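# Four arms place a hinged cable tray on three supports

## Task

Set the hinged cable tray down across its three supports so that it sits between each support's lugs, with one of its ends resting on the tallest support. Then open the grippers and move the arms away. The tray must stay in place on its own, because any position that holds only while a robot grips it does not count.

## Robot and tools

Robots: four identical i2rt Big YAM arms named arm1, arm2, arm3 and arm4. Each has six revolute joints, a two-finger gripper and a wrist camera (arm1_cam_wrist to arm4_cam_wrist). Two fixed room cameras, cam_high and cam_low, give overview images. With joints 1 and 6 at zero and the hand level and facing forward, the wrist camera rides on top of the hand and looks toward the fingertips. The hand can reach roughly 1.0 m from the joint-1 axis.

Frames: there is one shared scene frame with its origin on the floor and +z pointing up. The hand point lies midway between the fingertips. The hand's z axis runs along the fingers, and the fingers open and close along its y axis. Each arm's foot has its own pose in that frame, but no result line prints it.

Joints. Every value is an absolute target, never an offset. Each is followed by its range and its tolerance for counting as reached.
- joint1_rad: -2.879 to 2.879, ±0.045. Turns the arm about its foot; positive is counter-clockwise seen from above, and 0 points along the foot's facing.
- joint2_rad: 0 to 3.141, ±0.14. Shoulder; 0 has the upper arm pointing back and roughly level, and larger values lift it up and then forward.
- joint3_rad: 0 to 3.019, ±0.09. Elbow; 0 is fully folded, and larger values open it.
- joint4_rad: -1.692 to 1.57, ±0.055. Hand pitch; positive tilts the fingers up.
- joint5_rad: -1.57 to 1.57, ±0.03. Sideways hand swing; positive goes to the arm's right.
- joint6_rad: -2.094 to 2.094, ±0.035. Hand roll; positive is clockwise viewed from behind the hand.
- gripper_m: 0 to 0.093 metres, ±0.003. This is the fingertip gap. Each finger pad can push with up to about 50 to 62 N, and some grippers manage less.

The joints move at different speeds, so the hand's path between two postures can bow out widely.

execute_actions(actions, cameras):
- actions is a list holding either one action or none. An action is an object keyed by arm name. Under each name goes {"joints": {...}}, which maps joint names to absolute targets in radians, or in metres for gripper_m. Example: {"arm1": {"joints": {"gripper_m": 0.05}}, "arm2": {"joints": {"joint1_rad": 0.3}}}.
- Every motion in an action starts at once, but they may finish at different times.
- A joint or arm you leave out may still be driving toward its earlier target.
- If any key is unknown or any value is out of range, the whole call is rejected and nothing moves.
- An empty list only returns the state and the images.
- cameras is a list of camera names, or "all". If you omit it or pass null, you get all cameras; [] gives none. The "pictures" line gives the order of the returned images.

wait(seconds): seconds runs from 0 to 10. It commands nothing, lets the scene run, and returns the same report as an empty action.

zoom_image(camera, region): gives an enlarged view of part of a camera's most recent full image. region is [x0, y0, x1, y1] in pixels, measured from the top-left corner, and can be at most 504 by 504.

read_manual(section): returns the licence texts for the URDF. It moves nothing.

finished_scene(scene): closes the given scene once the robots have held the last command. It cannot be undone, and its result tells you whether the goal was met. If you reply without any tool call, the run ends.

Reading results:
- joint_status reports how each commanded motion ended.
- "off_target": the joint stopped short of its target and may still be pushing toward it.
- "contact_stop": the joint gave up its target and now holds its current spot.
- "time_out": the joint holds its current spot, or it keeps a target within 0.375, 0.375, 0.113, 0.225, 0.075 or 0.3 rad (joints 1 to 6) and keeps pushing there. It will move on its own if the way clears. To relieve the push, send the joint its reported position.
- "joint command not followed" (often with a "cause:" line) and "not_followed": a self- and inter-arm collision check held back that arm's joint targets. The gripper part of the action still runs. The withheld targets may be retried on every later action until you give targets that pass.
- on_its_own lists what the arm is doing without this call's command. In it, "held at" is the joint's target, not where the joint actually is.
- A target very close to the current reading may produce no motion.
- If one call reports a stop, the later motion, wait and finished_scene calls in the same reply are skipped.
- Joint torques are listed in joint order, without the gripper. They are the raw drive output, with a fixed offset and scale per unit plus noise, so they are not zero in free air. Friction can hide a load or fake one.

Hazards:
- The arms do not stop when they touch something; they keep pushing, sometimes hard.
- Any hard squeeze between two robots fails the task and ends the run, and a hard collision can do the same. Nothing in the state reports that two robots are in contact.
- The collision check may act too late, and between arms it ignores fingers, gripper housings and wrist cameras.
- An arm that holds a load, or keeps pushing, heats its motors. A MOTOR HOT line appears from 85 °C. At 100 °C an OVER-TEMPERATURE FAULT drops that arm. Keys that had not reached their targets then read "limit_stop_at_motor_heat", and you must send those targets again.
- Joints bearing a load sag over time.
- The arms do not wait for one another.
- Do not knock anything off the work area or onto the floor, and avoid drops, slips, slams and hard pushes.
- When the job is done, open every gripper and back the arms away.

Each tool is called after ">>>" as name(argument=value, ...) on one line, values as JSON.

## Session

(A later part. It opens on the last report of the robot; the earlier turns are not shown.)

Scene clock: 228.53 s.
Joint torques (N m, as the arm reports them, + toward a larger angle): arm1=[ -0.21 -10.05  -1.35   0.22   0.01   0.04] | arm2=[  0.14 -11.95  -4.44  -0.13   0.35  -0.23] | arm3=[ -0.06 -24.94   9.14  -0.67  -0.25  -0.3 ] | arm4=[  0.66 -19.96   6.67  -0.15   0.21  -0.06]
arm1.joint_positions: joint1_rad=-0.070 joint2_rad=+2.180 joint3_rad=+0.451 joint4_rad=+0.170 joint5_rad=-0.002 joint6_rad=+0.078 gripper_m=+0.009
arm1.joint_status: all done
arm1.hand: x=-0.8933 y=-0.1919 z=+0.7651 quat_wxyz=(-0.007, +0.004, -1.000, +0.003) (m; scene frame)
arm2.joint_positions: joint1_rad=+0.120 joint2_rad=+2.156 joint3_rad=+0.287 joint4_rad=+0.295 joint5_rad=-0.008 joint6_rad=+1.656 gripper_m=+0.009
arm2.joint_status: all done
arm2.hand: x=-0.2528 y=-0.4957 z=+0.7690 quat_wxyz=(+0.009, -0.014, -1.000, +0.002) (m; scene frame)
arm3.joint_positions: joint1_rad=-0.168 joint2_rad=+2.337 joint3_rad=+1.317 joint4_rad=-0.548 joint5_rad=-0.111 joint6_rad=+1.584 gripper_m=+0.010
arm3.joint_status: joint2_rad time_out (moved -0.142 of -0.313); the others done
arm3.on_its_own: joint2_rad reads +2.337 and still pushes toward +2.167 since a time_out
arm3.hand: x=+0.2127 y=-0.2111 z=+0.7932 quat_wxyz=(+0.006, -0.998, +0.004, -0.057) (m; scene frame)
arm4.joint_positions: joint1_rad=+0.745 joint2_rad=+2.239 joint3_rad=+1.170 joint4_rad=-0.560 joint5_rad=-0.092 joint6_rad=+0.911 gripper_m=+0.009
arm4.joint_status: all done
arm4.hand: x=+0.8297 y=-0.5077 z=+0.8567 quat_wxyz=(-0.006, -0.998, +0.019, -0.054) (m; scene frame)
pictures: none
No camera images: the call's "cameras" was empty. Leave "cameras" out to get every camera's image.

>>> execute_actions(actions=[{"arm1":{"joints":{"joint2_rad":1.935,"joint3_rad":0.40,"joint4_rad":-0.021}},"arm2":{"joints":{"joint2_rad":1.812,"joint3_rad":0.235,"joint4_rad":0.044}},"arm3":{"joints":{"joint1_rad":-0.195,"joint2_rad":2.04,"joint3_rad":1.342,"joint4_rad":-0.655,"joint5_rad":-0.175,"joint6_rad":1.56}},"arm4":{"joints":{"joint1_rad":0.705,"joint2_rad":1.996,"joint3_rad":1.208,"joint4_rad":-0.795,"joint5_rad":-0.125,"joint6_rad":0.875}}}], cameras=["cam_low","cam_high"])

Scene clock: 233.87 s.
Joint torques (N m, as the arm reports them, + toward a larger angle): arm1=[-0.26 -9.29  0.19 -0.02 -0.24  0.06] | arm2=[  0.25 -10.4   -0.84  -0.21   0.34  -0.21] | arm3=[  0.46 -26.04  10.63  -0.55  -0.45  -0.19] | arm4=[  0.47 -18.83   9.29  -0.8    0.31  -0.01]
arm1.joint_positions: joint1_rad=-0.070 joint2_rad=+1.961 joint3_rad=+0.408 joint4_rad=-0.007 joint5_rad=+0.004 joint6_rad=+0.075 gripper_m=+0.009
arm1.joint_status: all done
arm1.hand: x=-0.8917 y=-0.1923 z=+0.8133 quat_wxyz=(-0.008, +0.005, -1.000, +0.006) (m; scene frame)
arm2.joint_positions: joint1_rad=+0.120 joint2_rad=+1.865 joint3_rad=+0.240 joint4_rad=+0.056 joint5_rad=-0.008 joint6_rad=+1.654 gripper_m=+0.009
arm2.joint_status: all done
arm2.hand: x=-0.2524 y=-0.4935 z=+0.8175 quat_wxyz=(+0.009, -0.013, -1.000, -0.002) (m; scene frame)
arm3.joint_positions: joint1_rad=-0.186 joint2_rad=+2.215 joint3_rad=+1.288 joint4_rad=-0.655 joint5_rad=-0.167 joint6_rad=+1.562 gripper_m=+0.010
arm3.joint_status: joint2_rad time_out (moved -0.123 of -0.297); the others done
arm3.on_its_own: joint2_rad reads +2.215 and still pushes toward +2.040 since a time_out
arm3.hand: x=+0.2123 y=-0.2084 z=+0.8512 quat_wxyz=(+0.011, -0.996, +0.003, -0.085) (m; scene frame)
arm4.joint_positions: joint1_rad=+0.718 joint2_rad=+2.050 joint3_rad=+1.170 joint4_rad=-0.781 joint5_rad=-0.135 joint6_rad=+0.880 gripper_m=+0.009
arm4.joint_status: all done
arm4.hand: x=+0.8259 y=-0.5033 z=+0.9479 quat_wxyz=(-0.009, -0.997, +0.019, -0.081) (m; scene frame)
pictures: cam_high, cam_low
Images, in order (width x height): cam_high 504x504, cam_low 504x504.

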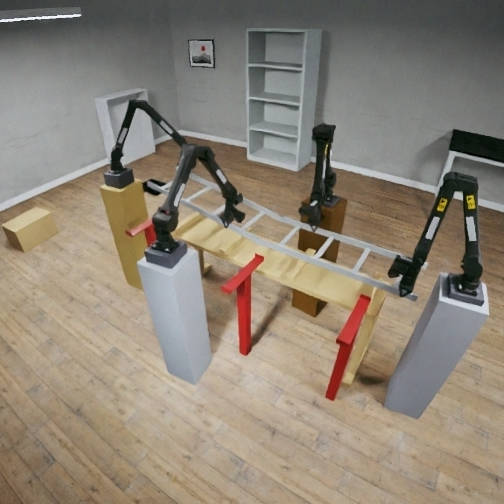

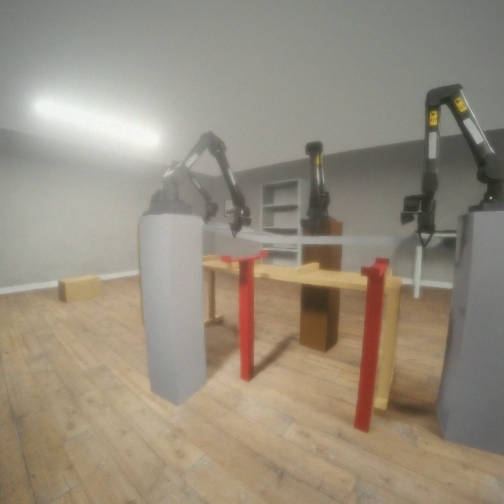

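>>> execute_actions(actions=[{"arm1":{"joints":{"joint1_rad":0.164,"joint2_rad":1.936,"joint3_rad":0.43,"joint4_rad":-0.03,"joint6_rad":0.33}},"arm2":{"joints":{"joint1_rad":0.14,"joint2_rad":1.815,"joint3_rad":0.409,"joint4_rad":-0.106,"joint6_rad":1.66}},"arm3":{"joints":{"joint1_rad":-0.21,"joint2_rad":1.966,"joint3_rad":1.138,"joint4_rad":-0.535,"joint5_rad":-0.175,"joint6_rad":1.545}},"arm4":{"joints":{"joint1_rad":0.612,"joint2_rad":1.945,"joint3_rad":1.094,"joint4_rad":-0.757,"joint5_rad":-0.108,"joint6_rad":0.785}}}], cameras=["arm4_cam_wrist"])

Scene clock: 243.37 s.
Joint torques (N m, as the arm reports them, + toward a larger angle): arm1=[-0.63 -9.18  1.59  0.25 -0.23  0.2 ] | arm2=[  0.7  -11.78   1.29  -0.24   0.33  -0.1 ] | arm3=[ -1.   -23.52   9.36  -0.18  -0.95  -0.23] | arm4=[  0.74 -19.56   7.97  -0.57   0.26   0.08]
arm1.joint_positions: joint1_rad=+0.167 joint2_rad=+1.961 joint3_rad=+0.420 joint4_rad=-0.021 joint5_rad=+0.004 joint6_rad=+0.312 gripper_m=+0.009
arm1.joint_status: all done
arm1.hand: x=-0.8994 y=-0.1360 z=+0.8129 quat_wxyz=(-0.006, +0.005, -1.000, +0.005) (m; scene frame)
arm2.joint_positions: joint1_rad=+0.135 joint2_rad=+1.867 joint3_rad=+0.400 joint4_rad=-0.093 joint5_rad=-0.007 joint6_rad=+1.668 gripper_m=+0.009
arm2.joint_status: all done
arm2.hand: x=-0.2594 y=-0.4313 z=+0.8186 quat_wxyz=(+0.009, -0.013, -1.000, -0.005) (m; scene frame)
arm3.joint_positions: joint1_rad=-0.201 joint2_rad=+2.130 joint3_rad=+1.086 joint4_rad=-0.545 joint5_rad=-0.157 joint6_rad=+1.546 gripper_m=+0.010
arm3.joint_status: joint2_rad time_out (moved -0.085 of -0.249); the others done
arm3.on_its_own: joint2_rad reads +2.130 and still pushes toward +1.966 since a time_out
arm3.hand: x=+0.2045 y=-0.1464 z=+0.8500 quat_wxyz=(+0.013, -0.997, +0.002, -0.080) (m; scene frame)
arm4.joint_positions: joint1_rad=+0.621 joint2_rad=+2.021 joint3_rad=+1.064 joint4_rad=-0.751 joint5_rad=-0.117 joint6_rad=+0.779 gripper_m=+0.009
arm4.joint_status: all done
arm4.hand: x=+0.8208 y=-0.4408 z=+0.9378 quat_wxyz=(+0.005, -0.996, +0.018, -0.089) (m; scene frame)
pictures: arm4_cam_wrist
Images, in order (width x height): arm4_cam_wrist 616x616.

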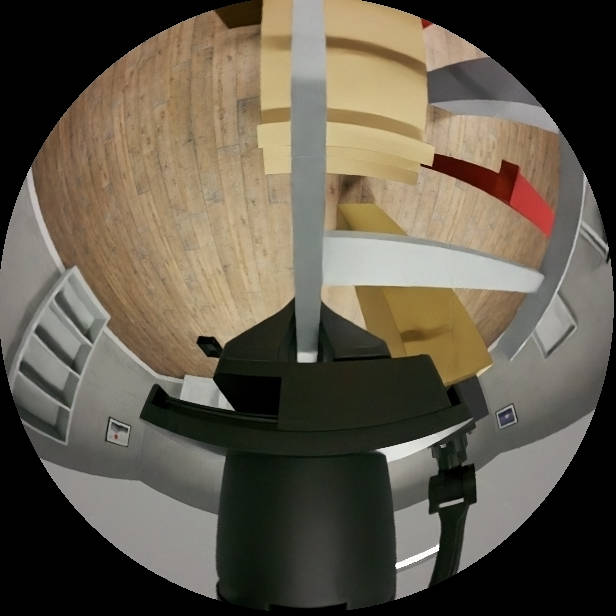

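>>> execute_actions(actions=[{"arm1":{"joints":{"joint1_rad":0.378,"joint2_rad":1.94,"joint3_rad":0.483,"joint4_rad":-0.078,"joint6_rad":0.55}},"arm2":{"joints":{"joint1_rad":0.142,"joint2_rad":1.845,"joint3_rad":0.575,"joint4_rad":-0.228,"joint6_rad":1.665}},"arm3":{"joints":{"joint1_rad":-0.227,"joint2_rad":1.905,"joint3_rad":0.948,"joint4_rad":-0.425,"joint5_rad":-0.18,"joint6_rad":1.529}},"arm4":{"joints":{"joint1_rad":0.503,"joint2_rad":1.874,"joint3_rad":0.982,"joint4_rad":-0.712,"joint5_rad":-0.092,"joint6_rad":0.67}}}], cameras=[])

>>> execute_actions(actions=[{"arm1":{"joints":{"joint1_rad":0.558,"joint2_rad":1.952,"joint3_rad":0.566,"joint4_rad":-0.142,"joint6_rad":0.73}},"arm2":{"joints":{"joint1_rad":0.143,"joint2_rad":1.888,"joint3_rad":0.752,"joint4_rad":-0.339,"joint6_rad":1.665}},"arm3":{"joints":{"joint1_rad":-0.248,"joint2_rad":1.857,"joint3_rad":0.764,"joint4_rad":-0.322,"joint5_rad":-0.18,"joint6_rad":1.508}},"arm4":{"joints":{"joint1_rad":0.374,"joint2_rad":1.837,"joint3_rad":0.892,"joint4_rad":-0.682,"joint5_rad":-0.075,"joint6_rad":0.54}}}], cameras=[])

>>> execute_actions(actions=[{"arm1":{"joints":{"joint1_rad":0.702,"joint2_rad":1.975,"joint3_rad":0.671,"joint4_rad":-0.217,"joint6_rad":0.874}},"arm2":{"joints":{"joint1_rad":0.144,"joint2_rad":1.946,"joint3_rad":0.936,"joint4_rad":-0.445,"joint6_rad":1.665}},"arm3":{"joints":{"joint1_rad":-0.277,"joint2_rad":1.822,"joint3_rad":0.587,"joint4_rad":-0.216,"joint5_rad":-0.18,"joint6_rad":1.478}},"arm4":{"joints":{"joint1_rad":0.228,"joint2_rad":1.812,"joint3_rad":0.829,"joint4_rad":-0.663,"joint5_rad":-0.055,"joint6_rad":0.395}}}], cameras=[])

>>> execute_actions(actions=[{"arm1":{"joints":{"joint1_rad":0.815,"joint2_rad":2.010,"joint3_rad":0.793,"joint4_rad":-0.30,"joint6_rad":0.985}},"arm2":{"joints":{"joint1_rad":0.145,"joint2_rad":2.017,"joint3_rad":1.124,"joint4_rad":-0.55,"joint6_rad":1.665}},"arm3":{"joints":{"joint1_rad":-0.321,"joint2_rad":1.806,"joint3_rad":0.417,"joint4_rad":-0.10,"joint5_rad":-0.18,"joint6_rad":1.433}},"arm4":{"joints":{"joint1_rad":0.07,"joint2_rad":1.801,"joint3_rad":0.791,"joint4_rad":-0.654,"joint5_rad":-0.032,"joint6_rad":0.235}}}], cameras=[])

>>> execute_actions(actions=[{"arm1":{"joints":{"joint1_rad":0.905,"joint2_rad":2.052,"joint3_rad":0.94,"joint4_rad":-0.385,"joint6_rad":1.07}},"arm2":{"joints":{"joint1_rad":0.145,"joint2_rad":2.096,"joint3_rad":1.339,"joint4_rad":-0.659,"joint6_rad":1.665}},"arm3":{"joints":{"joint1_rad":-0.395,"joint2_rad":1.822,"joint3_rad":0.234,"joint4_rad":0.03,"joint5_rad":-0.18,"joint6_rad":1.358}},"arm4":{"joints":{"joint1_rad":-0.095,"joint2_rad":1.80,"joint3_rad":0.784,"joint4_rad":-0.655,"joint5_rad":-0.008,"joint6_rad":0.072}}}], cameras=["arm1_cam_wrist","arm2_cam_wrist","arm3_cam_wrist","arm4_cam_wrist"])

Scene clock: 265.27 s.
Joint torques (N m, as the arm reports them, + toward a larger angle): arm1=[-0.65 -9.48  2.04  0.54 -0.32  0.25] | arm2=[  0.5  -13.74   2.65  -0.34   0.28  -0.08] | arm3=[  0.86 -20.38   8.13   0.1   -0.98  -0.17] | arm4=[  1.   -17.87   7.9   -0.35   0.31   0.03]
arm1.joint_positions: joint1_rad=+0.380 joint2_rad=+1.961 joint3_rad=+0.471 joint4_rad=-0.076 joint5_rad=+0.006 joint6_rad=+0.526 gripper_m=+0.009
arm1.joint_status: all done
arm1.hand: x=-0.9041 y=-0.0796 z=+0.8135 quat_wxyz=(-0.006, +0.004, -1.000, +0.005) (m; scene frame)
arm2.joint_positions: joint1_rad=+0.138 joint2_rad=+1.903 joint3_rad=+0.559 joint4_rad=-0.213 joint5_rad=-0.006 joint6_rad=+1.672 gripper_m=+0.009
arm2.joint_status: all done
arm2.hand: x=-0.2642 y=-0.3714 z=+0.8202 quat_wxyz=(+0.008, -0.013, -1.000, -0.008) (m; scene frame)
arm3.joint_positions: joint1_rad=-0.219 joint2_rad=+2.053 joint3_rad=+0.900 joint4_rad=-0.439 joint5_rad=-0.161 joint6_rad=+1.527 gripper_m=+0.010
arm3.joint_status: joint2_rad time_out (moved -0.077 of -0.225); the others done
arm3.on_its_own: joint2_rad reads +2.053 and still pushes toward +1.905 since a time_out
arm3.hand: x=+0.1994 y=-0.0865 z=+0.8509 quat_wxyz=(+0.013, -0.996, +0.002, -0.083) (m; scene frame)
arm4.joint_positions: joint1_rad=+0.509 joint2_rad=+1.943 joint3_rad=+0.950 joint4_rad=-0.711 joint5_rad=-0.102 joint6_rad=+0.671 gripper_m=+0.009
arm4.joint_status: all done
arm4.hand: x=+0.8148 y=-0.3817 z=+0.9465 quat_wxyz=(+0.000, -0.996, +0.019, -0.083) (m; scene frame)
pictures: none
No camera images: the call's "cameras" was empty. Leave "cameras" out to get every camera's image.

not run: a stop came earlier in this reply.

not run: a stop came earlier in this reply.

not run: a stop came earlier in this reply.

not run: a stop came earlier in this reply.

>>> execute_actions(actions=[{"arm1":{"joints":{"joint1_rad":0.558,"joint2_rad":1.952,"joint3_rad":0.566,"joint4_rad":-0.142,"joint6_rad":0.73}},"arm2":{"joints":{"joint1_rad":0.143,"joint2_rad":1.893,"joint3_rad":0.75,"joint4_rad":-0.339,"joint6_rad":1.665}},"arm3":{"joints":{"joint1_rad":-0.248,"joint2_rad":1.853,"joint3_rad":0.766,"joint4_rad":-0.322,"joint5_rad":-0.18,"joint6_rad":1.508}},"arm4":{"joints":{"joint1_rad":0.374,"joint2_rad":1.837,"joint3_rad":0.895,"joint4_rad":-0.68,"joint5_rad":-0.072,"joint6_rad":0.54}}}], cameras=[])

>>> execute_actions(actions=[{"arm1":{"joints":{"joint1_rad":0.702,"joint2_rad":1.975,"joint3_rad":0.671,"joint4_rad":-0.217,"joint6_rad":0.874}},"arm2":{"joints":{"joint1_rad":0.144,"joint2_rad":1.95,"joint3_rad":0.934,"joint4_rad":-0.445,"joint6_rad":1.665}},"arm3":{"joints":{"joint1_rad":-0.277,"joint2_rad":1.82,"joint3_rad":0.588,"joint4_rad":-0.216,"joint5_rad":-0.18,"joint6_rad":1.478}},"arm4":{"joints":{"joint1_rad":0.228,"joint2_rad":1.812,"joint3_rad":0.831,"joint4_rad":-0.661,"joint5_rad":-0.052,"joint6_rad":0.395}}}], cameras=[])

>>> execute_actions(actions=[{"arm1":{"joints":{"joint1_rad":0.815,"joint2_rad":2.010,"joint3_rad":0.793,"joint4_rad":-0.30,"joint6_rad":0.985}},"arm2":{"joints":{"joint1_rad":0.145,"joint2_rad":2.02,"joint3_rad":1.124,"joint4_rad":-0.55,"joint6_rad":1.665}},"arm3":{"joints":{"joint1_rad":-0.321,"joint2_rad":1.806,"joint3_rad":0.417,"joint4_rad":-0.10,"joint5_rad":-0.18,"joint6_rad":1.433}},"arm4":{"joints":{"joint1_rad":0.07,"joint2_rad":1.801,"joint3_rad":0.793,"joint4_rad":-0.652,"joint5_rad":-0.03,"joint6_rad":0.235}}}], cameras=[])

>>> execute_actions(actions=[{"arm1":{"joints":{"joint1_rad":0.905,"joint2_rad":2.052,"joint3_rad":0.94,"joint4_rad":-0.385,"joint6_rad":1.07}},"arm2":{"joints":{"joint1_rad":0.145,"joint2_rad":2.098,"joint3_rad":1.339,"joint4_rad":-0.659,"joint6_rad":1.665}},"arm3":{"joints":{"joint1_rad":-0.395,"joint2_rad":1.822,"joint3_rad":0.234,"joint4_rad":0.03,"joint5_rad":-0.18,"joint6_rad":1.358}},"arm4":{"joints":{"joint1_rad":-0.095,"joint2_rad":1.80,"joint3_rad":0.785,"joint4_rad":-0.653,"joint5_rad":-0.006,"joint6_rad":0.072}}}], cameras=["arm1_cam_wrist","arm2_cam_wrist","arm3_cam_wrist","arm4_cam_wrist"])

Scene clock: 284.97 s.
Joint torques (N m, as the arm reports them, + toward a larger angle): arm1=[ -0.65 -10.13   2.78   0.62  -0.27   0.24] | arm2=[  0.45 -16.32   3.83  -0.59   0.21  -0.1 ] | arm3=[  0.54 -18.37   6.61   0.08  -1.08  -0.21] | arm4=[  1.07 -16.66   7.39  -0.34   0.26   0.01]
arm1.joint_positions: joint1_rad=+0.561 joint2_rad=+1.972 joint3_rad=+0.551 joint4_rad=-0.141 joint5_rad=+0.006 joint6_rad=+0.708 gripper_m=+0.009
arm1.joint_status: all done
arm1.hand: x=-0.9086 y=-0.0213 z=+0.8137 quat_wxyz=(-0.007, +0.004, -1.000, +0.003) (m; scene frame)
arm2.joint_positions: joint1_rad=+0.140 joint2_rad=+1.961 joint3_rad=+0.728 joint4_rad=-0.317 joint5_rad=-0.004 joint6_rad=+1.674 gripper_m=+0.009
arm2.joint_status: all done
arm2.hand: x=-0.2693 y=-0.3102 z=+0.8206 quat_wxyz=(+0.008, -0.013, -1.000, -0.011) (m; scene frame)
arm3.joint_positions: joint1_rad=-0.242 joint2_rad=+1.988 joint3_rad=+0.724 joint4_rad=-0.334 joint5_rad=-0.159 joint6_rad=+1.506 gripper_m=+0.010
arm3.joint_status: all done
arm3.hand: x=+0.1937 y=-0.0250 z=+0.8513 quat_wxyz=(+0.015, -0.997, +0.003, -0.082) (m; scene frame)
arm4.joint_positions: joint1_rad=+0.379 joint2_rad=+1.902 joint3_rad=+0.865 joint4_rad=-0.680 joint5_rad=-0.080 joint6_rad=+0.543 gripper_m=+0.009
arm4.joint_status: all done
arm4.hand: x=+0.8101 y=-0.3213 z=+0.9455 quat_wxyz=(+0.002, -0.996, +0.020, -0.083) (m; scene frame)
pictures: none
No camera images: the call's "cameras" was empty. Leave "cameras" out to get every camera's image.

Scene clock: 285.93 s.
Joint torques (N m, as the arm reports them, + toward a larger angle): arm1=[ -0.73 -11.46   3.39   0.63  -0.28   0.24] | arm2=[  0.05 -18.6    5.25  -0.76   0.05  -0.12] | arm3=[  0.05 -15.68   4.73  -0.18  -1.14  -0.19] | arm4=[  1.12 -15.67   6.86  -0.36   0.21   0.01]
arm1.joint_positions: joint1_rad=+0.704 joint2_rad=+1.998 joint3_rad=+0.655 joint4_rad=-0.217 joint5_rad=+0.006 joint6_rad=+0.852 gripper_m=+0.009
arm1.joint_status: all done
arm1.hand: x=-0.9130 y=+0.0371 z=+0.8130 quat_wxyz=(-0.007, +0.003, -1.000, +0.002) (m; scene frame)
arm2.joint_positions: joint1_rad=+0.143 joint2_rad=+2.028 joint3_rad=+0.902 joint4_rad=-0.419 joint5_rad=+0.001 joint6_rad=+1.675 gripper_m=+0.009
arm2.joint_status: all done
arm2.hand: x=-0.2741 y=-0.2502 z=+0.8218 quat_wxyz=(+0.006, -0.013, -1.000, -0.014) (m; scene frame)
arm3.joint_positions: joint1_rad=-0.274 joint2_rad=+1.934 joint3_rad=+0.556 joint4_rad=-0.225 joint5_rad=-0.158 joint6_rad=+1.477 gripper_m=+0.010
arm3.joint_status: all done
arm3.hand: x=+0.1887 y=+0.0357 z=+0.8523 quat_wxyz=(+0.015, -0.997, +0.005, -0.082) (m; scene frame)
arm4.joint_positions: joint1_rad=+0.232 joint2_rad=+1.873 joint3_rad=+0.805 joint4_rad=-0.660 joint5_rad=-0.059 joint6_rad=+0.398 gripper_m=+0.009
arm4.joint_status: all done
arm4.hand: x=+0.8058 y=-0.2613 z=+0.9451 quat_wxyz=(+0.002, -0.996, +0.020, -0.083) (m; scene frame)
pictures: none
No camera images: the call's "cameras" was empty. Leave "cameras" out to get every camera's image.

Scene clock: 286.93 s.
Joint torques (N m, as the arm reports them, + toward a larger angle): arm1=[ -0.48 -13.08   4.07   0.55  -0.33   0.24] | arm2=[  0.38 -20.73   6.8   -0.7   -0.14  -0.14] | arm3=[ -0.06 -12.36   2.17   0.1   -1.37  -0.16] | arm4=[  1.07 -15.21   6.32  -0.46   0.15  -0.01]
arm1.joint_positions: joint1_rad=+0.815 joint2_rad=+2.037 joint3_rad=+0.776 joint4_rad=-0.298 joint5_rad=+0.007 joint6_rad=+0.963 gripper_m=+0.009
arm1.joint_status: all done
arm1.hand: x=-0.9179 y=+0.0942 z=+0.8120 quat_wxyz=(-0.008, +0.003, -1.000, +0.002) (m; scene frame)
arm2.joint_positions: joint1_rad=+0.145 joint2_rad=+2.102 joint3_rad=+1.082 joint4_rad=-0.520 joint5_rad=+0.006 joint6_rad=+1.677 gripper_m=+0.009
arm2.joint_status: all done
arm2.hand: x=-0.2791 y=-0.1917 z=+0.8234 quat_wxyz=(+0.003, -0.012, -1.000, -0.016) (m; scene frame)
arm3.joint_positions: joint1_rad=-0.319 joint2_rad=+1.901 joint3_rad=+0.400 joint4_rad=-0.110 joint5_rad=-0.153 joint6_rad=+1.433 gripper_m=+0.010
arm3.joint_status: all done
arm3.hand: x=+0.1835 y=+0.0950 z=+0.8533 quat_wxyz=(+0.015, -0.997, +0.005, -0.080) (m; scene frame)
arm4.joint_positions: joint1_rad=+0.074 joint2_rad=+1.859 joint3_rad=+0.772 joint4_rad=-0.649 joint5_rad=-0.035 joint6_rad=+0.240 gripper_m=+0.009
arm4.joint_status: all done
arm4.hand: x=+0.8016 y=-0.2026 z=+0.9441 quat_wxyz=(+0.001, -0.996, +0.020, -0.085) (m; scene frame)
pictures: none
No camera images: the call's "cameras" was empty. Leave "cameras" out to get every camera's image.

Scene clock: 287.93 s.
Joint torques (N m, as the arm reports them, + toward a larger angle): arm1=[ -0.31 -14.78   5.14   0.68  -0.3    0.19] | arm2=[  0.47 -22.59   8.92  -0.96  -0.14  -0.17] | arm3=[ 0.71 -9.72 -2.37 -0.12 -1.53 -0.18] | arm4=[  1.31 -14.73   6.26  -0.47   0.12  -0.03]
arm1.joint_positions: joint1_rad=+0.904 joint2_rad=+2.086 joint3_rad=+0.916 joint4_rad=-0.386 joint5_rad=+0.006 joint6_rad=+1.053 gripper_m=+0.009
arm1.joint_status: all done
arm1.hand: x=-0.9224 y=+0.1537 z=+0.8119 quat_wxyz=(-0.008, +0.003, -1.000, +0.000) (m; scene frame)
arm2.joint_positions: joint1_rad=+0.145 joint2_rad=+2.184 joint3_rad=+1.277 joint4_rad=-0.627 joint5_rad=+0.006 joint6_rad=+1.679 gripper_m=+0.009
arm2.joint_status: all done
arm2.hand: x=-0.2838 y=-0.1317 z=+0.8269 quat_wxyz=(+0.004, -0.014, -1.000, -0.019) (m; scene frame)
arm3.joint_positions: joint1_rad=-0.392 joint2_rad=+1.894 joint3_rad=+0.248 joint4_rad=+0.023 joint5_rad=-0.149 joint6_rad=+1.355 gripper_m=+0.009
arm3.joint_status: joint5_rad off_target (ended at -0.149, target -0.180); the others done
arm3.hand: x=+0.1793 y=+0.1553 z=+0.8555 quat_wxyz=(+0.016, -0.997, +0.003, -0.080) (m; scene frame)
arm4.joint_positions: joint1_rad=-0.093 joint2_rad=+1.854 joint3_rad=+0.764 joint4_rad=-0.650 joint5_rad=-0.010 joint6_rad=+0.080 gripper_m=+0.009
arm4.joint_status: all done
arm4.hand: x=+0.7971 y=-0.1436 z=+0.9446 quat_wxyz=(+0.000, -0.996, +0.022, -0.084) (m; scene frame)
pictures: arm1_cam_wrist, arm2_cam_wrist, arm3_cam_wrist, arm4_cam_wrist
Images, in order (width x height): arm1_cam_wrist 616x616, arm2_cam_wrist 616x616, arm3_cam_wrist 616x616, arm4_cam_wrist 616x616.

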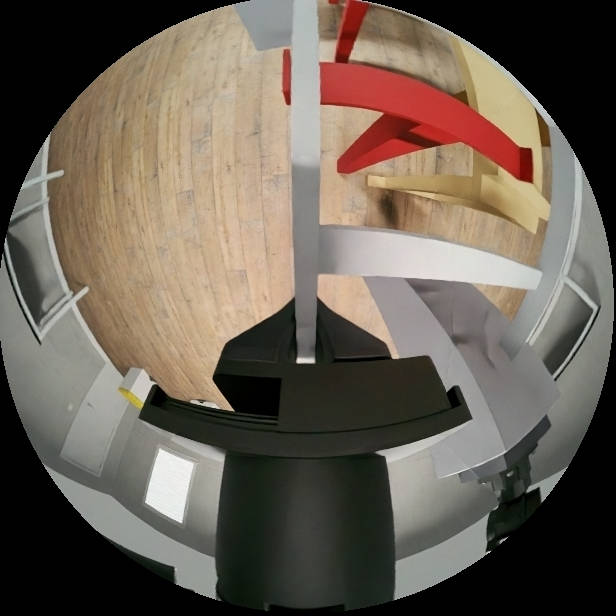

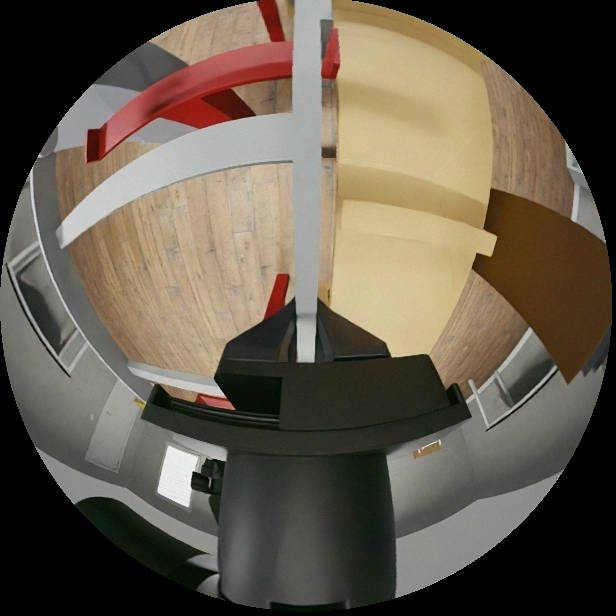

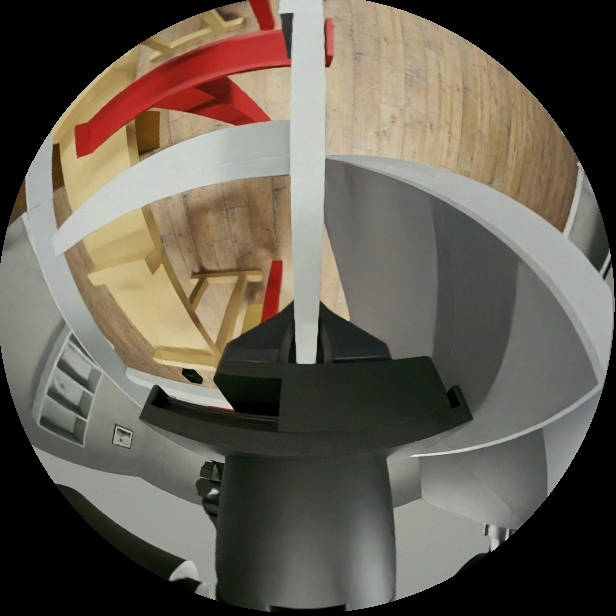

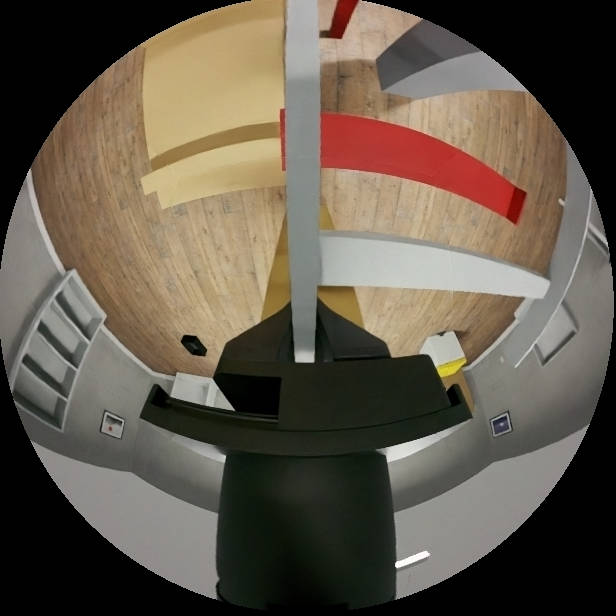

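>>> execute_actions(actions=[{"arm1":{"joints":{"joint2_rad":2.112,"joint3_rad":0.952,"joint4_rad":-0.34}},"arm2":{"joints":{"joint2_rad":2.158,"joint3_rad":1.352,"joint4_rad":-0.612}},"arm3":{"joints":{"joint2_rad":1.96,"joint3_rad":0.27,"joint4_rad":0.14}},"arm4":{"joints":{"joint2_rad":1.90,"joint3_rad":0.79,"joint4_rad":-0.56}}}])

Scene clock: 309.40 s.
Joint torques (N m, as the arm reports them, + toward a larger angle): arm1=[ -0.01 -14.81   5.63   0.57  -0.45   0.25] | arm2=[  0.08 -21.85   8.88  -0.11  -0.07  -0.14] | arm3=[-0.22 -9.13 -2.55  0.2  -1.73 -0.17] | arm4=[  1.16 -13.81   6.11  -0.32   0.13   0.  ]
arm1.joint_positions: joint1_rad=+0.902 joint2_rad=+2.145 joint3_rad=+0.916 joint4_rad=-0.339 joint5_rad=+0.010 joint6_rad=+1.048 gripper_m=+0.009
arm1.joint_status: all done
arm1.hand: x=-0.9243 y=+0.1470 z=+0.7888 quat_wxyz=(-0.006, +0.004, -1.000, +0.006) (m; scene frame)
arm2.joint_positions: joint1_rad=+0.145 joint2_rad=+2.232 joint3_rad=+1.284 joint4_rad=-0.601 joint5_rad=+0.004 joint6_rad=+1.677 gripper_m=+0.009
arm2.joint_status: all done
arm2.hand: x=-0.2840 y=-0.1356 z=+0.8040 quat_wxyz=(+0.004, -0.012, -1.000, -0.011) (m; scene frame)
arm3.joint_positions: joint1_rad=-0.392 joint2_rad=+2.028 joint3_rad=+0.279 joint4_rad=+0.123 joint5_rad=-0.144 joint6_rad=+1.355 gripper_m=+0.009
arm3.joint_status: all done
arm3.hand: x=+0.1779 y=+0.1525 z=+0.8327 quat_wxyz=(+0.018, -0.997, +0.004, -0.078) (m; scene frame)
arm4.joint_positions: joint1_rad=-0.091 joint2_rad=+1.938 joint3_rad=+0.762 joint4_rad=-0.561 joint5_rad=-0.010 joint6_rad=+0.078 gripper_m=+0.009
arm4.joint_status: all done
arm4.hand: x=+0.7978 y=-0.1441 z=+0.9149 quat_wxyz=(+0.000, -0.996, +0.020, -0.083) (m; scene frame)
pictures: arm1_cam_wrist, arm2_cam_wrist, arm3_cam_wrist, arm4_cam_wrist, cam_high, cam_low
Images, in order (width x height): arm1_cam_wrist 616x616, arm2_cam_wrist 616x616, arm3_cam_wrist 616x616, arm4_cam_wrist 616x616, cam_high 504x504, cam_low 504x504.

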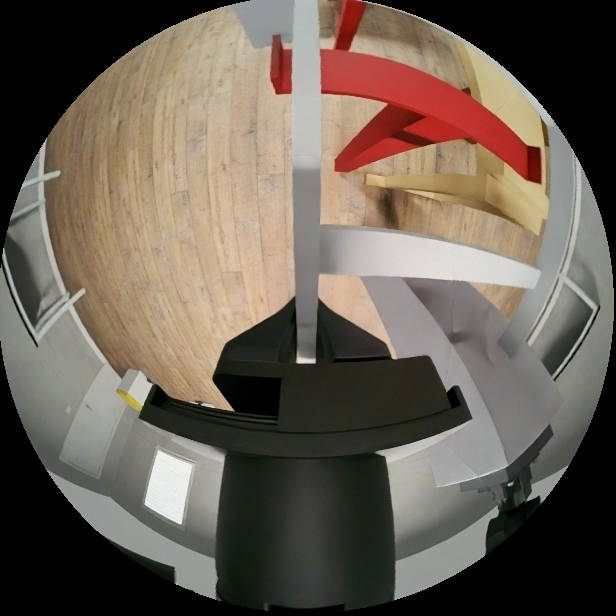

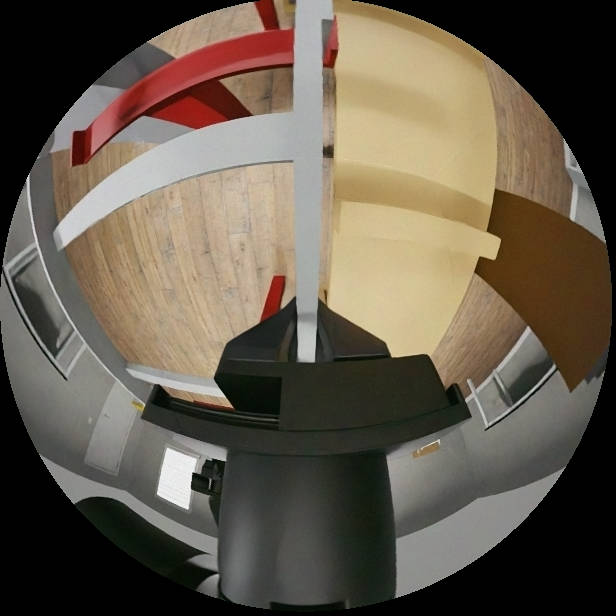

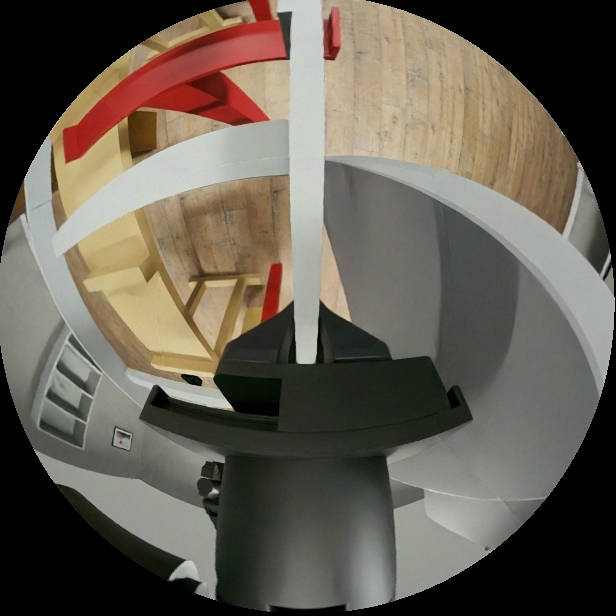

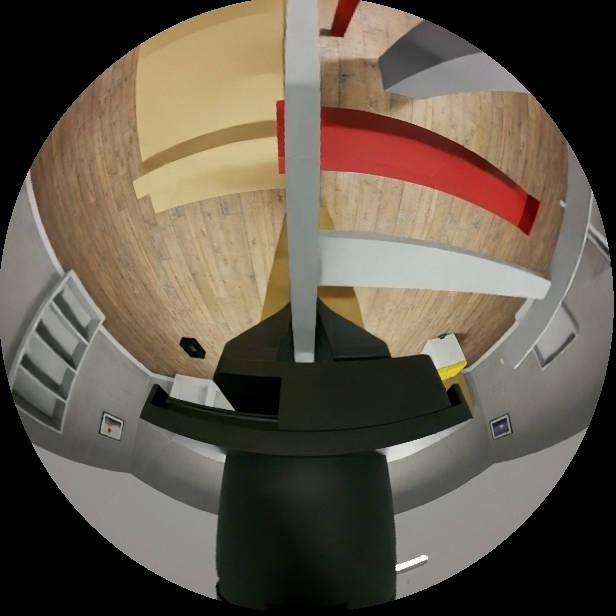

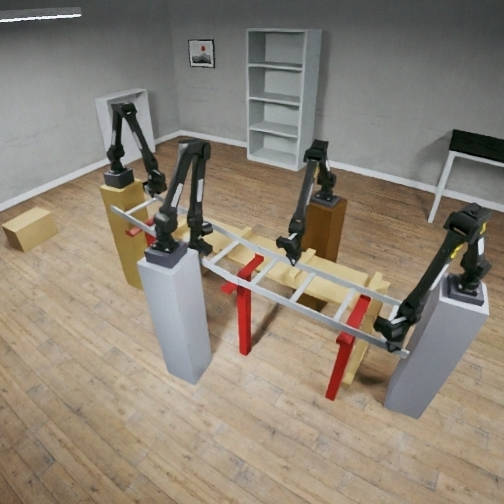

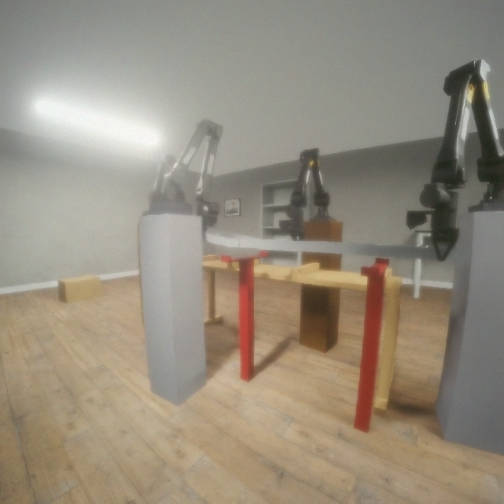

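>>> execute_actions(actions=[{"arm1":{"joints":{"joint1_rad":0.912,"joint2_rad":2.172,"joint3_rad":0.975,"joint4_rad":-0.306}},"arm2":{"joints":{"joint2_rad":2.205,"joint3_rad":1.372,"joint4_rad":-0.59}},"arm3":{"joints":{"joint2_rad":2.079,"joint3_rad":0.283,"joint4_rad":0.246}},"arm4":{"joints":{"joint1_rad":-0.115,"joint2_rad":1.96,"joint3_rad":0.795,"joint4_rad":-0.505}}}], cameras=["arm1_cam_wrist","arm2_cam_wrist","arm3_cam_wrist","arm4_cam_wrist"])

Scene clock: 327.10 s.
Joint torques (N m, as the arm reports them, + toward a larger angle): arm1=[  0.49 -15.17   5.35   0.59  -0.39   0.24] | arm2=[  0.39 -21.59   8.92  -0.02  -0.14  -0.13] | arm3=[  0.6  -10.34  -4.04   0.35  -1.66  -0.16] | arm4=[ -0.31 -13.59   6.09  -0.45   0.13   0.  ]
arm1.joint_positions: joint1_rad=+0.903 joint2_rad=+2.205 joint3_rad=+0.940 joint4_rad=-0.306 joint5_rad=+0.008 joint6_rad=+1.049 gripper_m=+0.009
arm1.joint_status: all done
arm1.hand: x=-0.9236 y=+0.1494 z=+0.7681 quat_wxyz=(-0.005, +0.004, -1.000, +0.006) (m; scene frame)
arm2.joint_positions: joint1_rad=+0.145 joint2_rad=+2.278 joint3_rad=+1.303 joint4_rad=-0.581 joint5_rad=+0.006 joint6_rad=+1.677 gripper_m=+0.009
arm2.joint_status: all done
arm2.hand: x=-0.2840 y=-0.1338 z=+0.7845 quat_wxyz=(+0.003, -0.012, -1.000, -0.008) (m; scene frame)
arm3.joint_positions: joint1_rad=-0.392 joint2_rad=+2.144 joint3_rad=+0.297 joint4_rad=+0.224 joint5_rad=-0.146 joint6_rad=+1.355 gripper_m=+0.009
arm3.joint_status: all done
arm3.hand: x=+0.1785 y=+0.1537 z=+0.8126 quat_wxyz=(+0.016, -0.997, +0.004, -0.079) (m; scene frame)
arm4.joint_positions: joint1_rad=-0.094 joint2_rad=+1.993 joint3_rad=+0.762 joint4_rad=-0.502 joint5_rad=-0.011 joint6_rad=+0.077 gripper_m=+0.009
arm4.joint_status: all done
arm4.hand: x=+0.7984 y=-0.1434 z=+0.8959 quat_wxyz=(-0.001, -0.997, +0.020, -0.081) (m; scene frame)
pictures: arm1_cam_wrist, arm2_cam_wrist, arm3_cam_wrist, arm4_cam_wrist
Images, in order (width x height): arm1_cam_wrist 616x616, arm2_cam_wrist 616x616, arm3_cam_wrist 616x616, arm4_cam_wrist 616x616.

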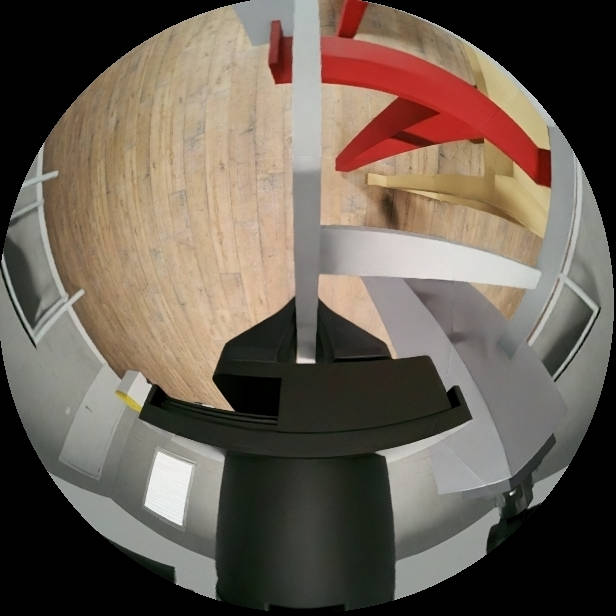

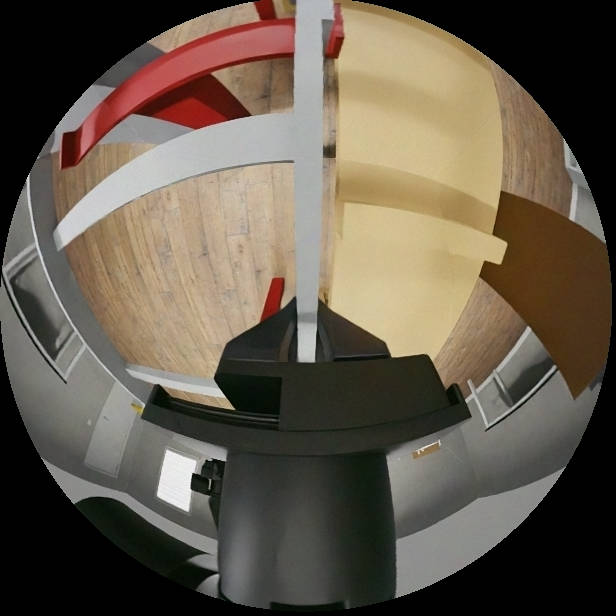

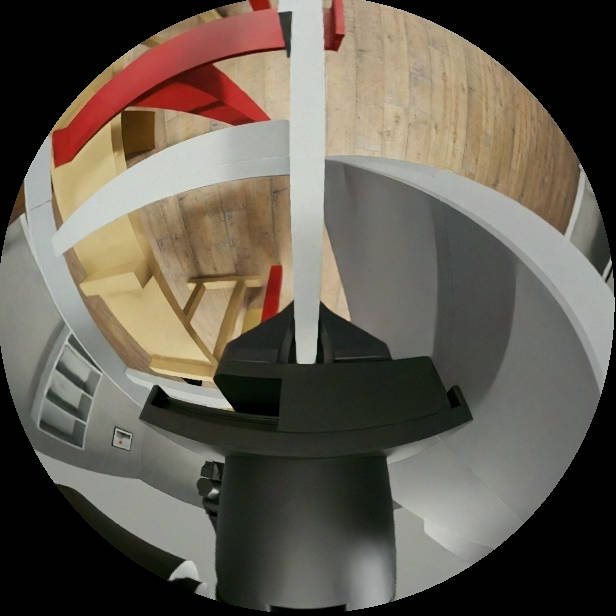

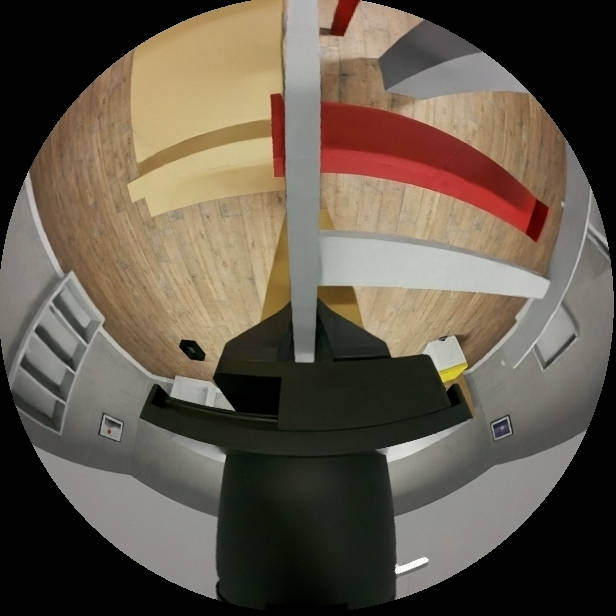

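>>> execute_actions(actions=[{"arm1":{"joints":{"joint1_rad":0.92,"joint2_rad":2.208,"joint3_rad":0.995,"joint4_rad":-0.288}},"arm2":{"joints":{"joint2_rad":2.234,"joint3_rad":1.387,"joint4_rad":-0.574}},"arm3":{"joints":{"joint2_rad":2.148,"joint3_rad":0.288,"joint4_rad":0.304}},"arm4":{"joints":{"joint1_rad":-0.135,"joint2_rad":1.996,"joint3_rad":0.80,"joint4_rad":-0.472}}}], cameras=["arm1_cam_wrist","arm2_cam_wrist","arm3_cam_wrist","arm4_cam_wrist"])

Scene clock: 340.83 s.
Joint torques (N m, as the arm reports them, + toward a larger angle): arm1=[  0.63 -14.96   5.49   0.69  -0.42   0.21] | arm2=[  0.18 -22.34   8.91   0.06  -0.21  -0.14] | arm3=[  0.   -10.46  -4.78   0.45  -1.68  -0.16] | arm4=[ -1.03 -13.6    6.18  -0.47   0.28   0.08]
arm1.joint_positions: joint1_rad=+0.905 joint2_rad=+2.239 joint3_rad=+0.955 joint4_rad=-0.290 joint5_rad=+0.009 joint6_rad=+1.050 gripper_m=+0.009
arm1.joint_status: all done
arm1.hand: x=-0.9235 y=+0.1508 z=+0.7566 quat_wxyz=(-0.005, +0.005, -1.000, +0.008) (m; scene frame)
arm2.joint_positions: joint1_rad=+0.145 joint2_rad=+2.302 joint3_rad=+1.316 joint4_rad=-0.570 joint5_rad=+0.008 joint6_rad=+1.676 gripper_m=+0.009
arm2.joint_status: all done
arm2.hand: x=-0.2840 y=-0.1318 z=+0.7747 quat_wxyz=(+0.002, -0.012, -1.000, -0.008) (m; scene frame)
arm3.joint_positions: joint1_rad=-0.392 joint2_rad=+2.207 joint3_rad=+0.305 joint4_rad=+0.280 joint5_rad=-0.145 joint6_rad=+1.354 gripper_m=+0.009
arm3.joint_status: all done
arm3.hand: x=+0.1788 y=+0.1562 z=+0.8018 quat_wxyz=(+0.015, -0.997, +0.003, -0.078) (m; scene frame)
arm4.joint_positions: joint1_rad=-0.105 joint2_rad=+2.025 joint3_rad=+0.763 joint4_rad=-0.469 joint5_rad=-0.015 joint6_rad=+0.067 gripper_m=+0.009
arm4.joint_status: all done
arm4.hand: x=+0.7990 y=-0.1405 z=+0.8849 quat_wxyz=(-0.004, -0.997, +0.021, -0.080) (m; scene frame)
pictures: arm1_cam_wrist, arm2_cam_wrist, arm3_cam_wrist, arm4_cam_wrist
Images, in order (width x height): arm1_cam_wrist 616x616, arm2_cam_wrist 616x616, arm3_cam_wrist 616x616, arm4_cam_wrist 616x616.

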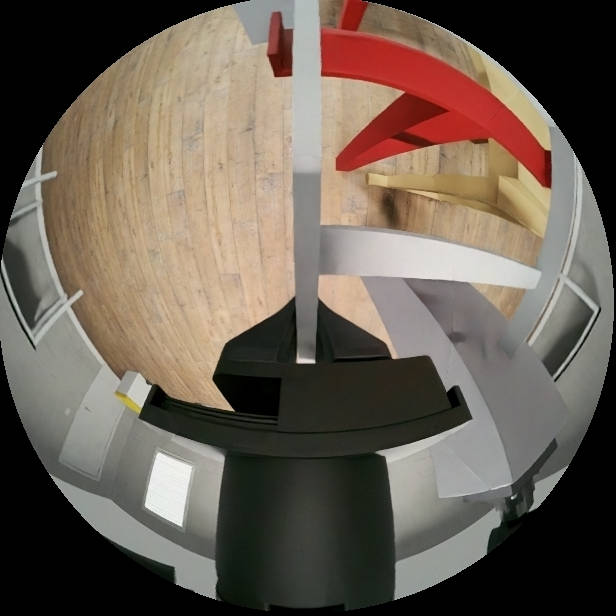

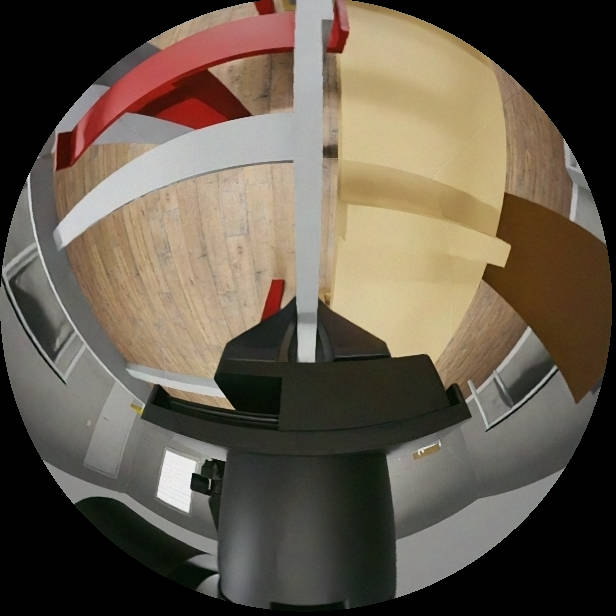

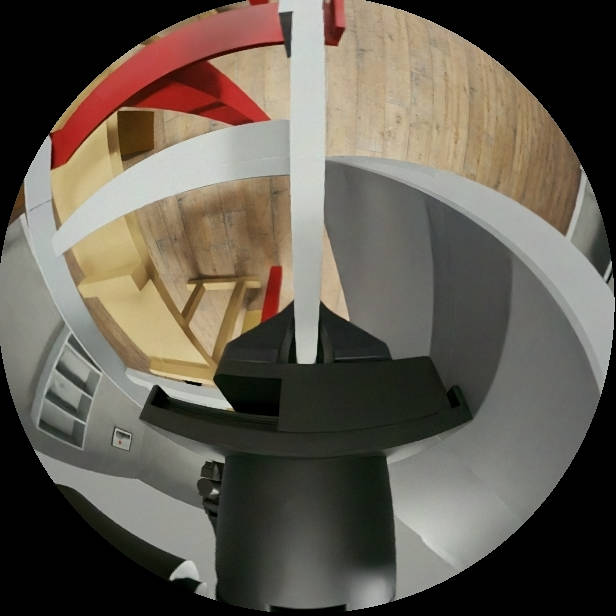

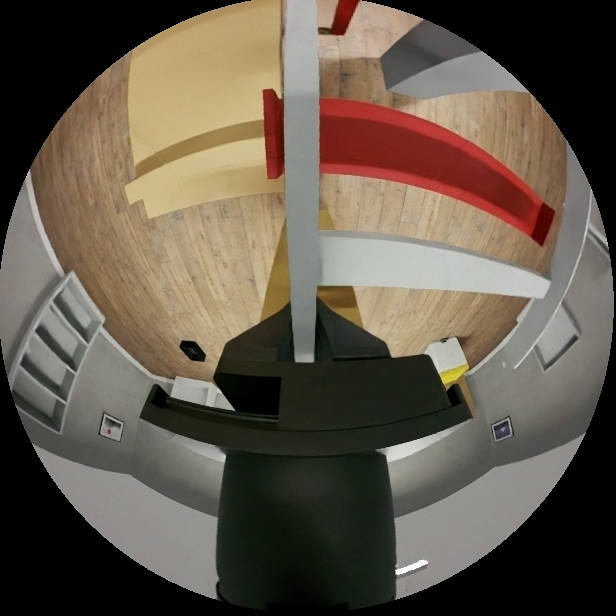

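>>> execute_actions(actions=[{"arm1":{"joints":{"joint2_rad":2.244,"joint3_rad":1.013,"joint4_rad":-0.268}},"arm2":{"joints":{"joint2_rad":2.264,"joint3_rad":1.394,"joint4_rad":-0.555}},"arm3":{"joints":{"joint2_rad":2.214,"joint3_rad":0.303,"joint4_rad":0.354}},"arm4":{"joints":{"joint1_rad":-0.125,"joint2_rad":2.032,"joint3_rad":0.805,"joint4_rad":-0.44}}}], cameras=["arm1_cam_wrist","arm2_cam_wrist","arm3_cam_wrist","arm4_cam_wrist"])

Scene clock: 348.70 s.
Joint torques (N m, as the arm reports them, + toward a larger angle): arm1=[  0.67 -15.47   5.41   0.68  -0.43   0.2 ] | arm2=[  0.41 -21.8    8.48   0.03  -0.23  -0.13] | arm3=[ 0.15 -9.79 -5.39  0.53 -1.69 -0.17] | arm4=[  0.07 -13.77   5.78  -0.43   0.33   0.08]
arm1.joint_positions: joint1_rad=+0.905 joint2_rad=+2.278 joint3_rad=+0.971 joint4_rad=-0.270 joint5_rad=+0.009 joint6_rad=+1.050 gripper_m=+0.009
arm1.joint_status: all done
arm1.hand: x=-0.9233 y=+0.1510 z=+0.7426 quat_wxyz=(-0.004, +0.005, -1.000, +0.009) (m; scene frame)
arm2.joint_positions: joint1_rad=+0.145 joint2_rad=+2.333 joint3_rad=+1.326 joint4_rad=-0.551 joint5_rad=+0.008 joint6_rad=+1.676 gripper_m=+0.009
arm2.joint_status: all done
arm2.hand: x=-0.2840 y=-0.1317 z=+0.7610 quat_wxyz=(+0.001, -0.012, -1.000, -0.007) (m; scene frame)
arm3.joint_positions: joint1_rad=-0.392 joint2_rad=+2.275 joint3_rad=+0.326 joint4_rad=+0.329 joint5_rad=-0.146 joint6_rad=+1.354 gripper_m=+0.009
arm3.joint_status: all done
arm3.hand: x=+0.1790 y=+0.1562 z=+0.7884 quat_wxyz=(+0.015, -0.997, +0.003, -0.078) (m; scene frame)
arm4.joint_positions: joint1_rad=-0.105 joint2_rad=+2.063 joint3_rad=+0.770 joint4_rad=-0.438 joint5_rad=-0.016 joint6_rad=+0.067 gripper_m=+0.009
arm4.joint_status: all done
arm4.hand: x=+0.7989 y=-0.1407 z=+0.8726 quat_wxyz=(-0.005, -0.997, +0.021, -0.080) (m; scene frame)
pictures: arm1_cam_wrist, arm2_cam_wrist, arm3_cam_wrist, arm4_cam_wrist
Images, in order (width x height): arm1_cam_wrist 616x616, arm2_cam_wrist 616x616, arm3_cam_wrist 616x616, arm4_cam_wrist 616x616.

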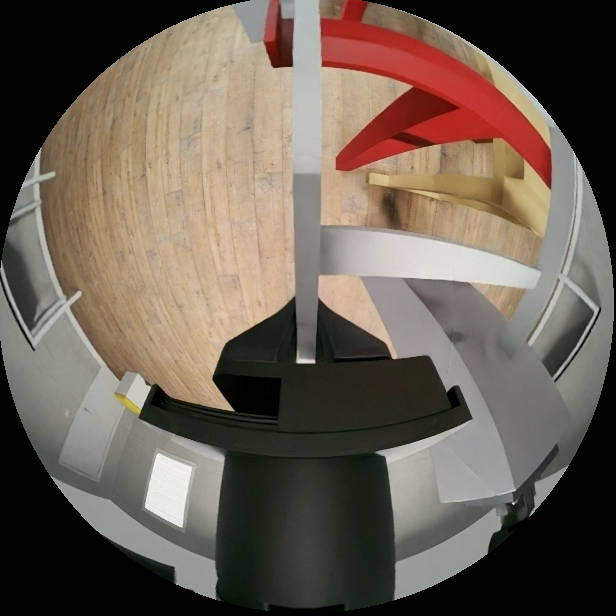

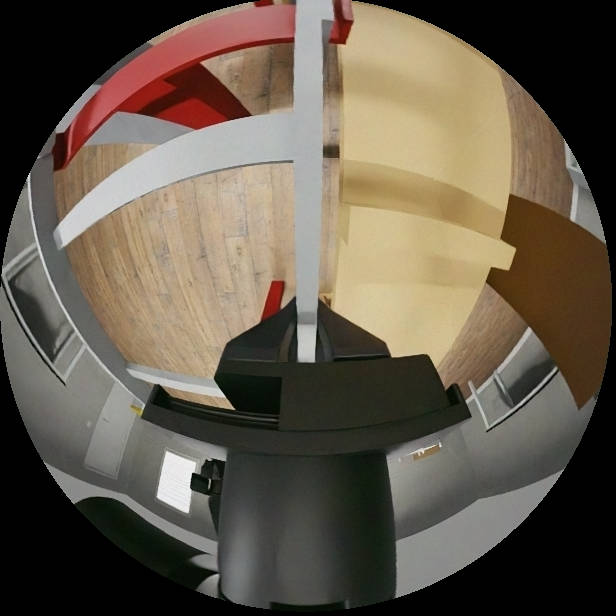

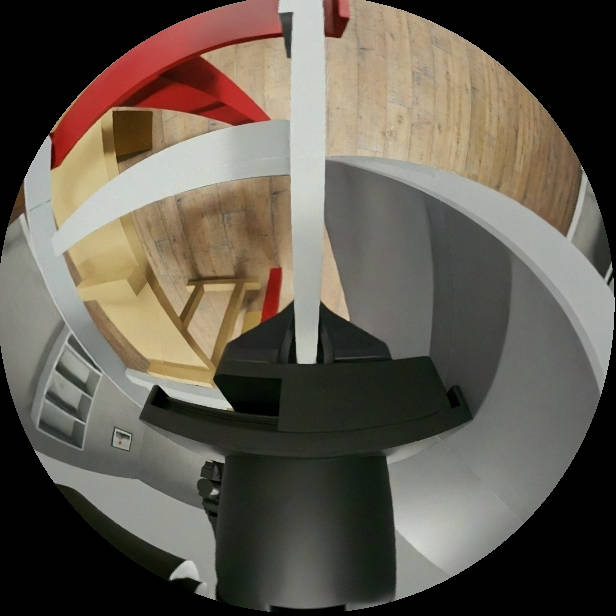

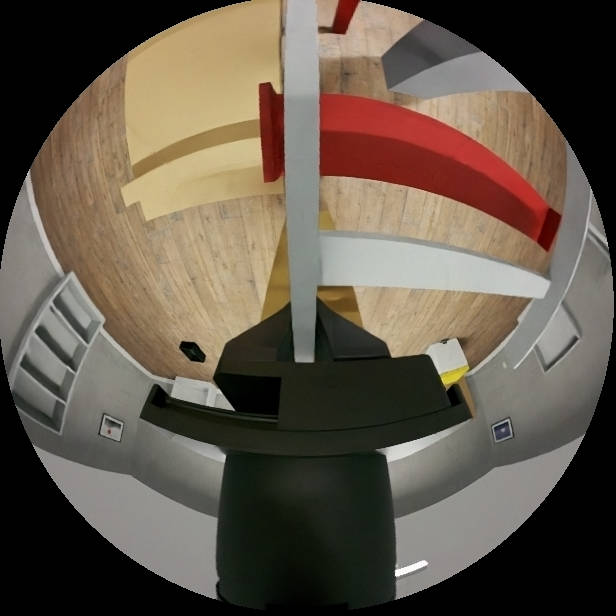

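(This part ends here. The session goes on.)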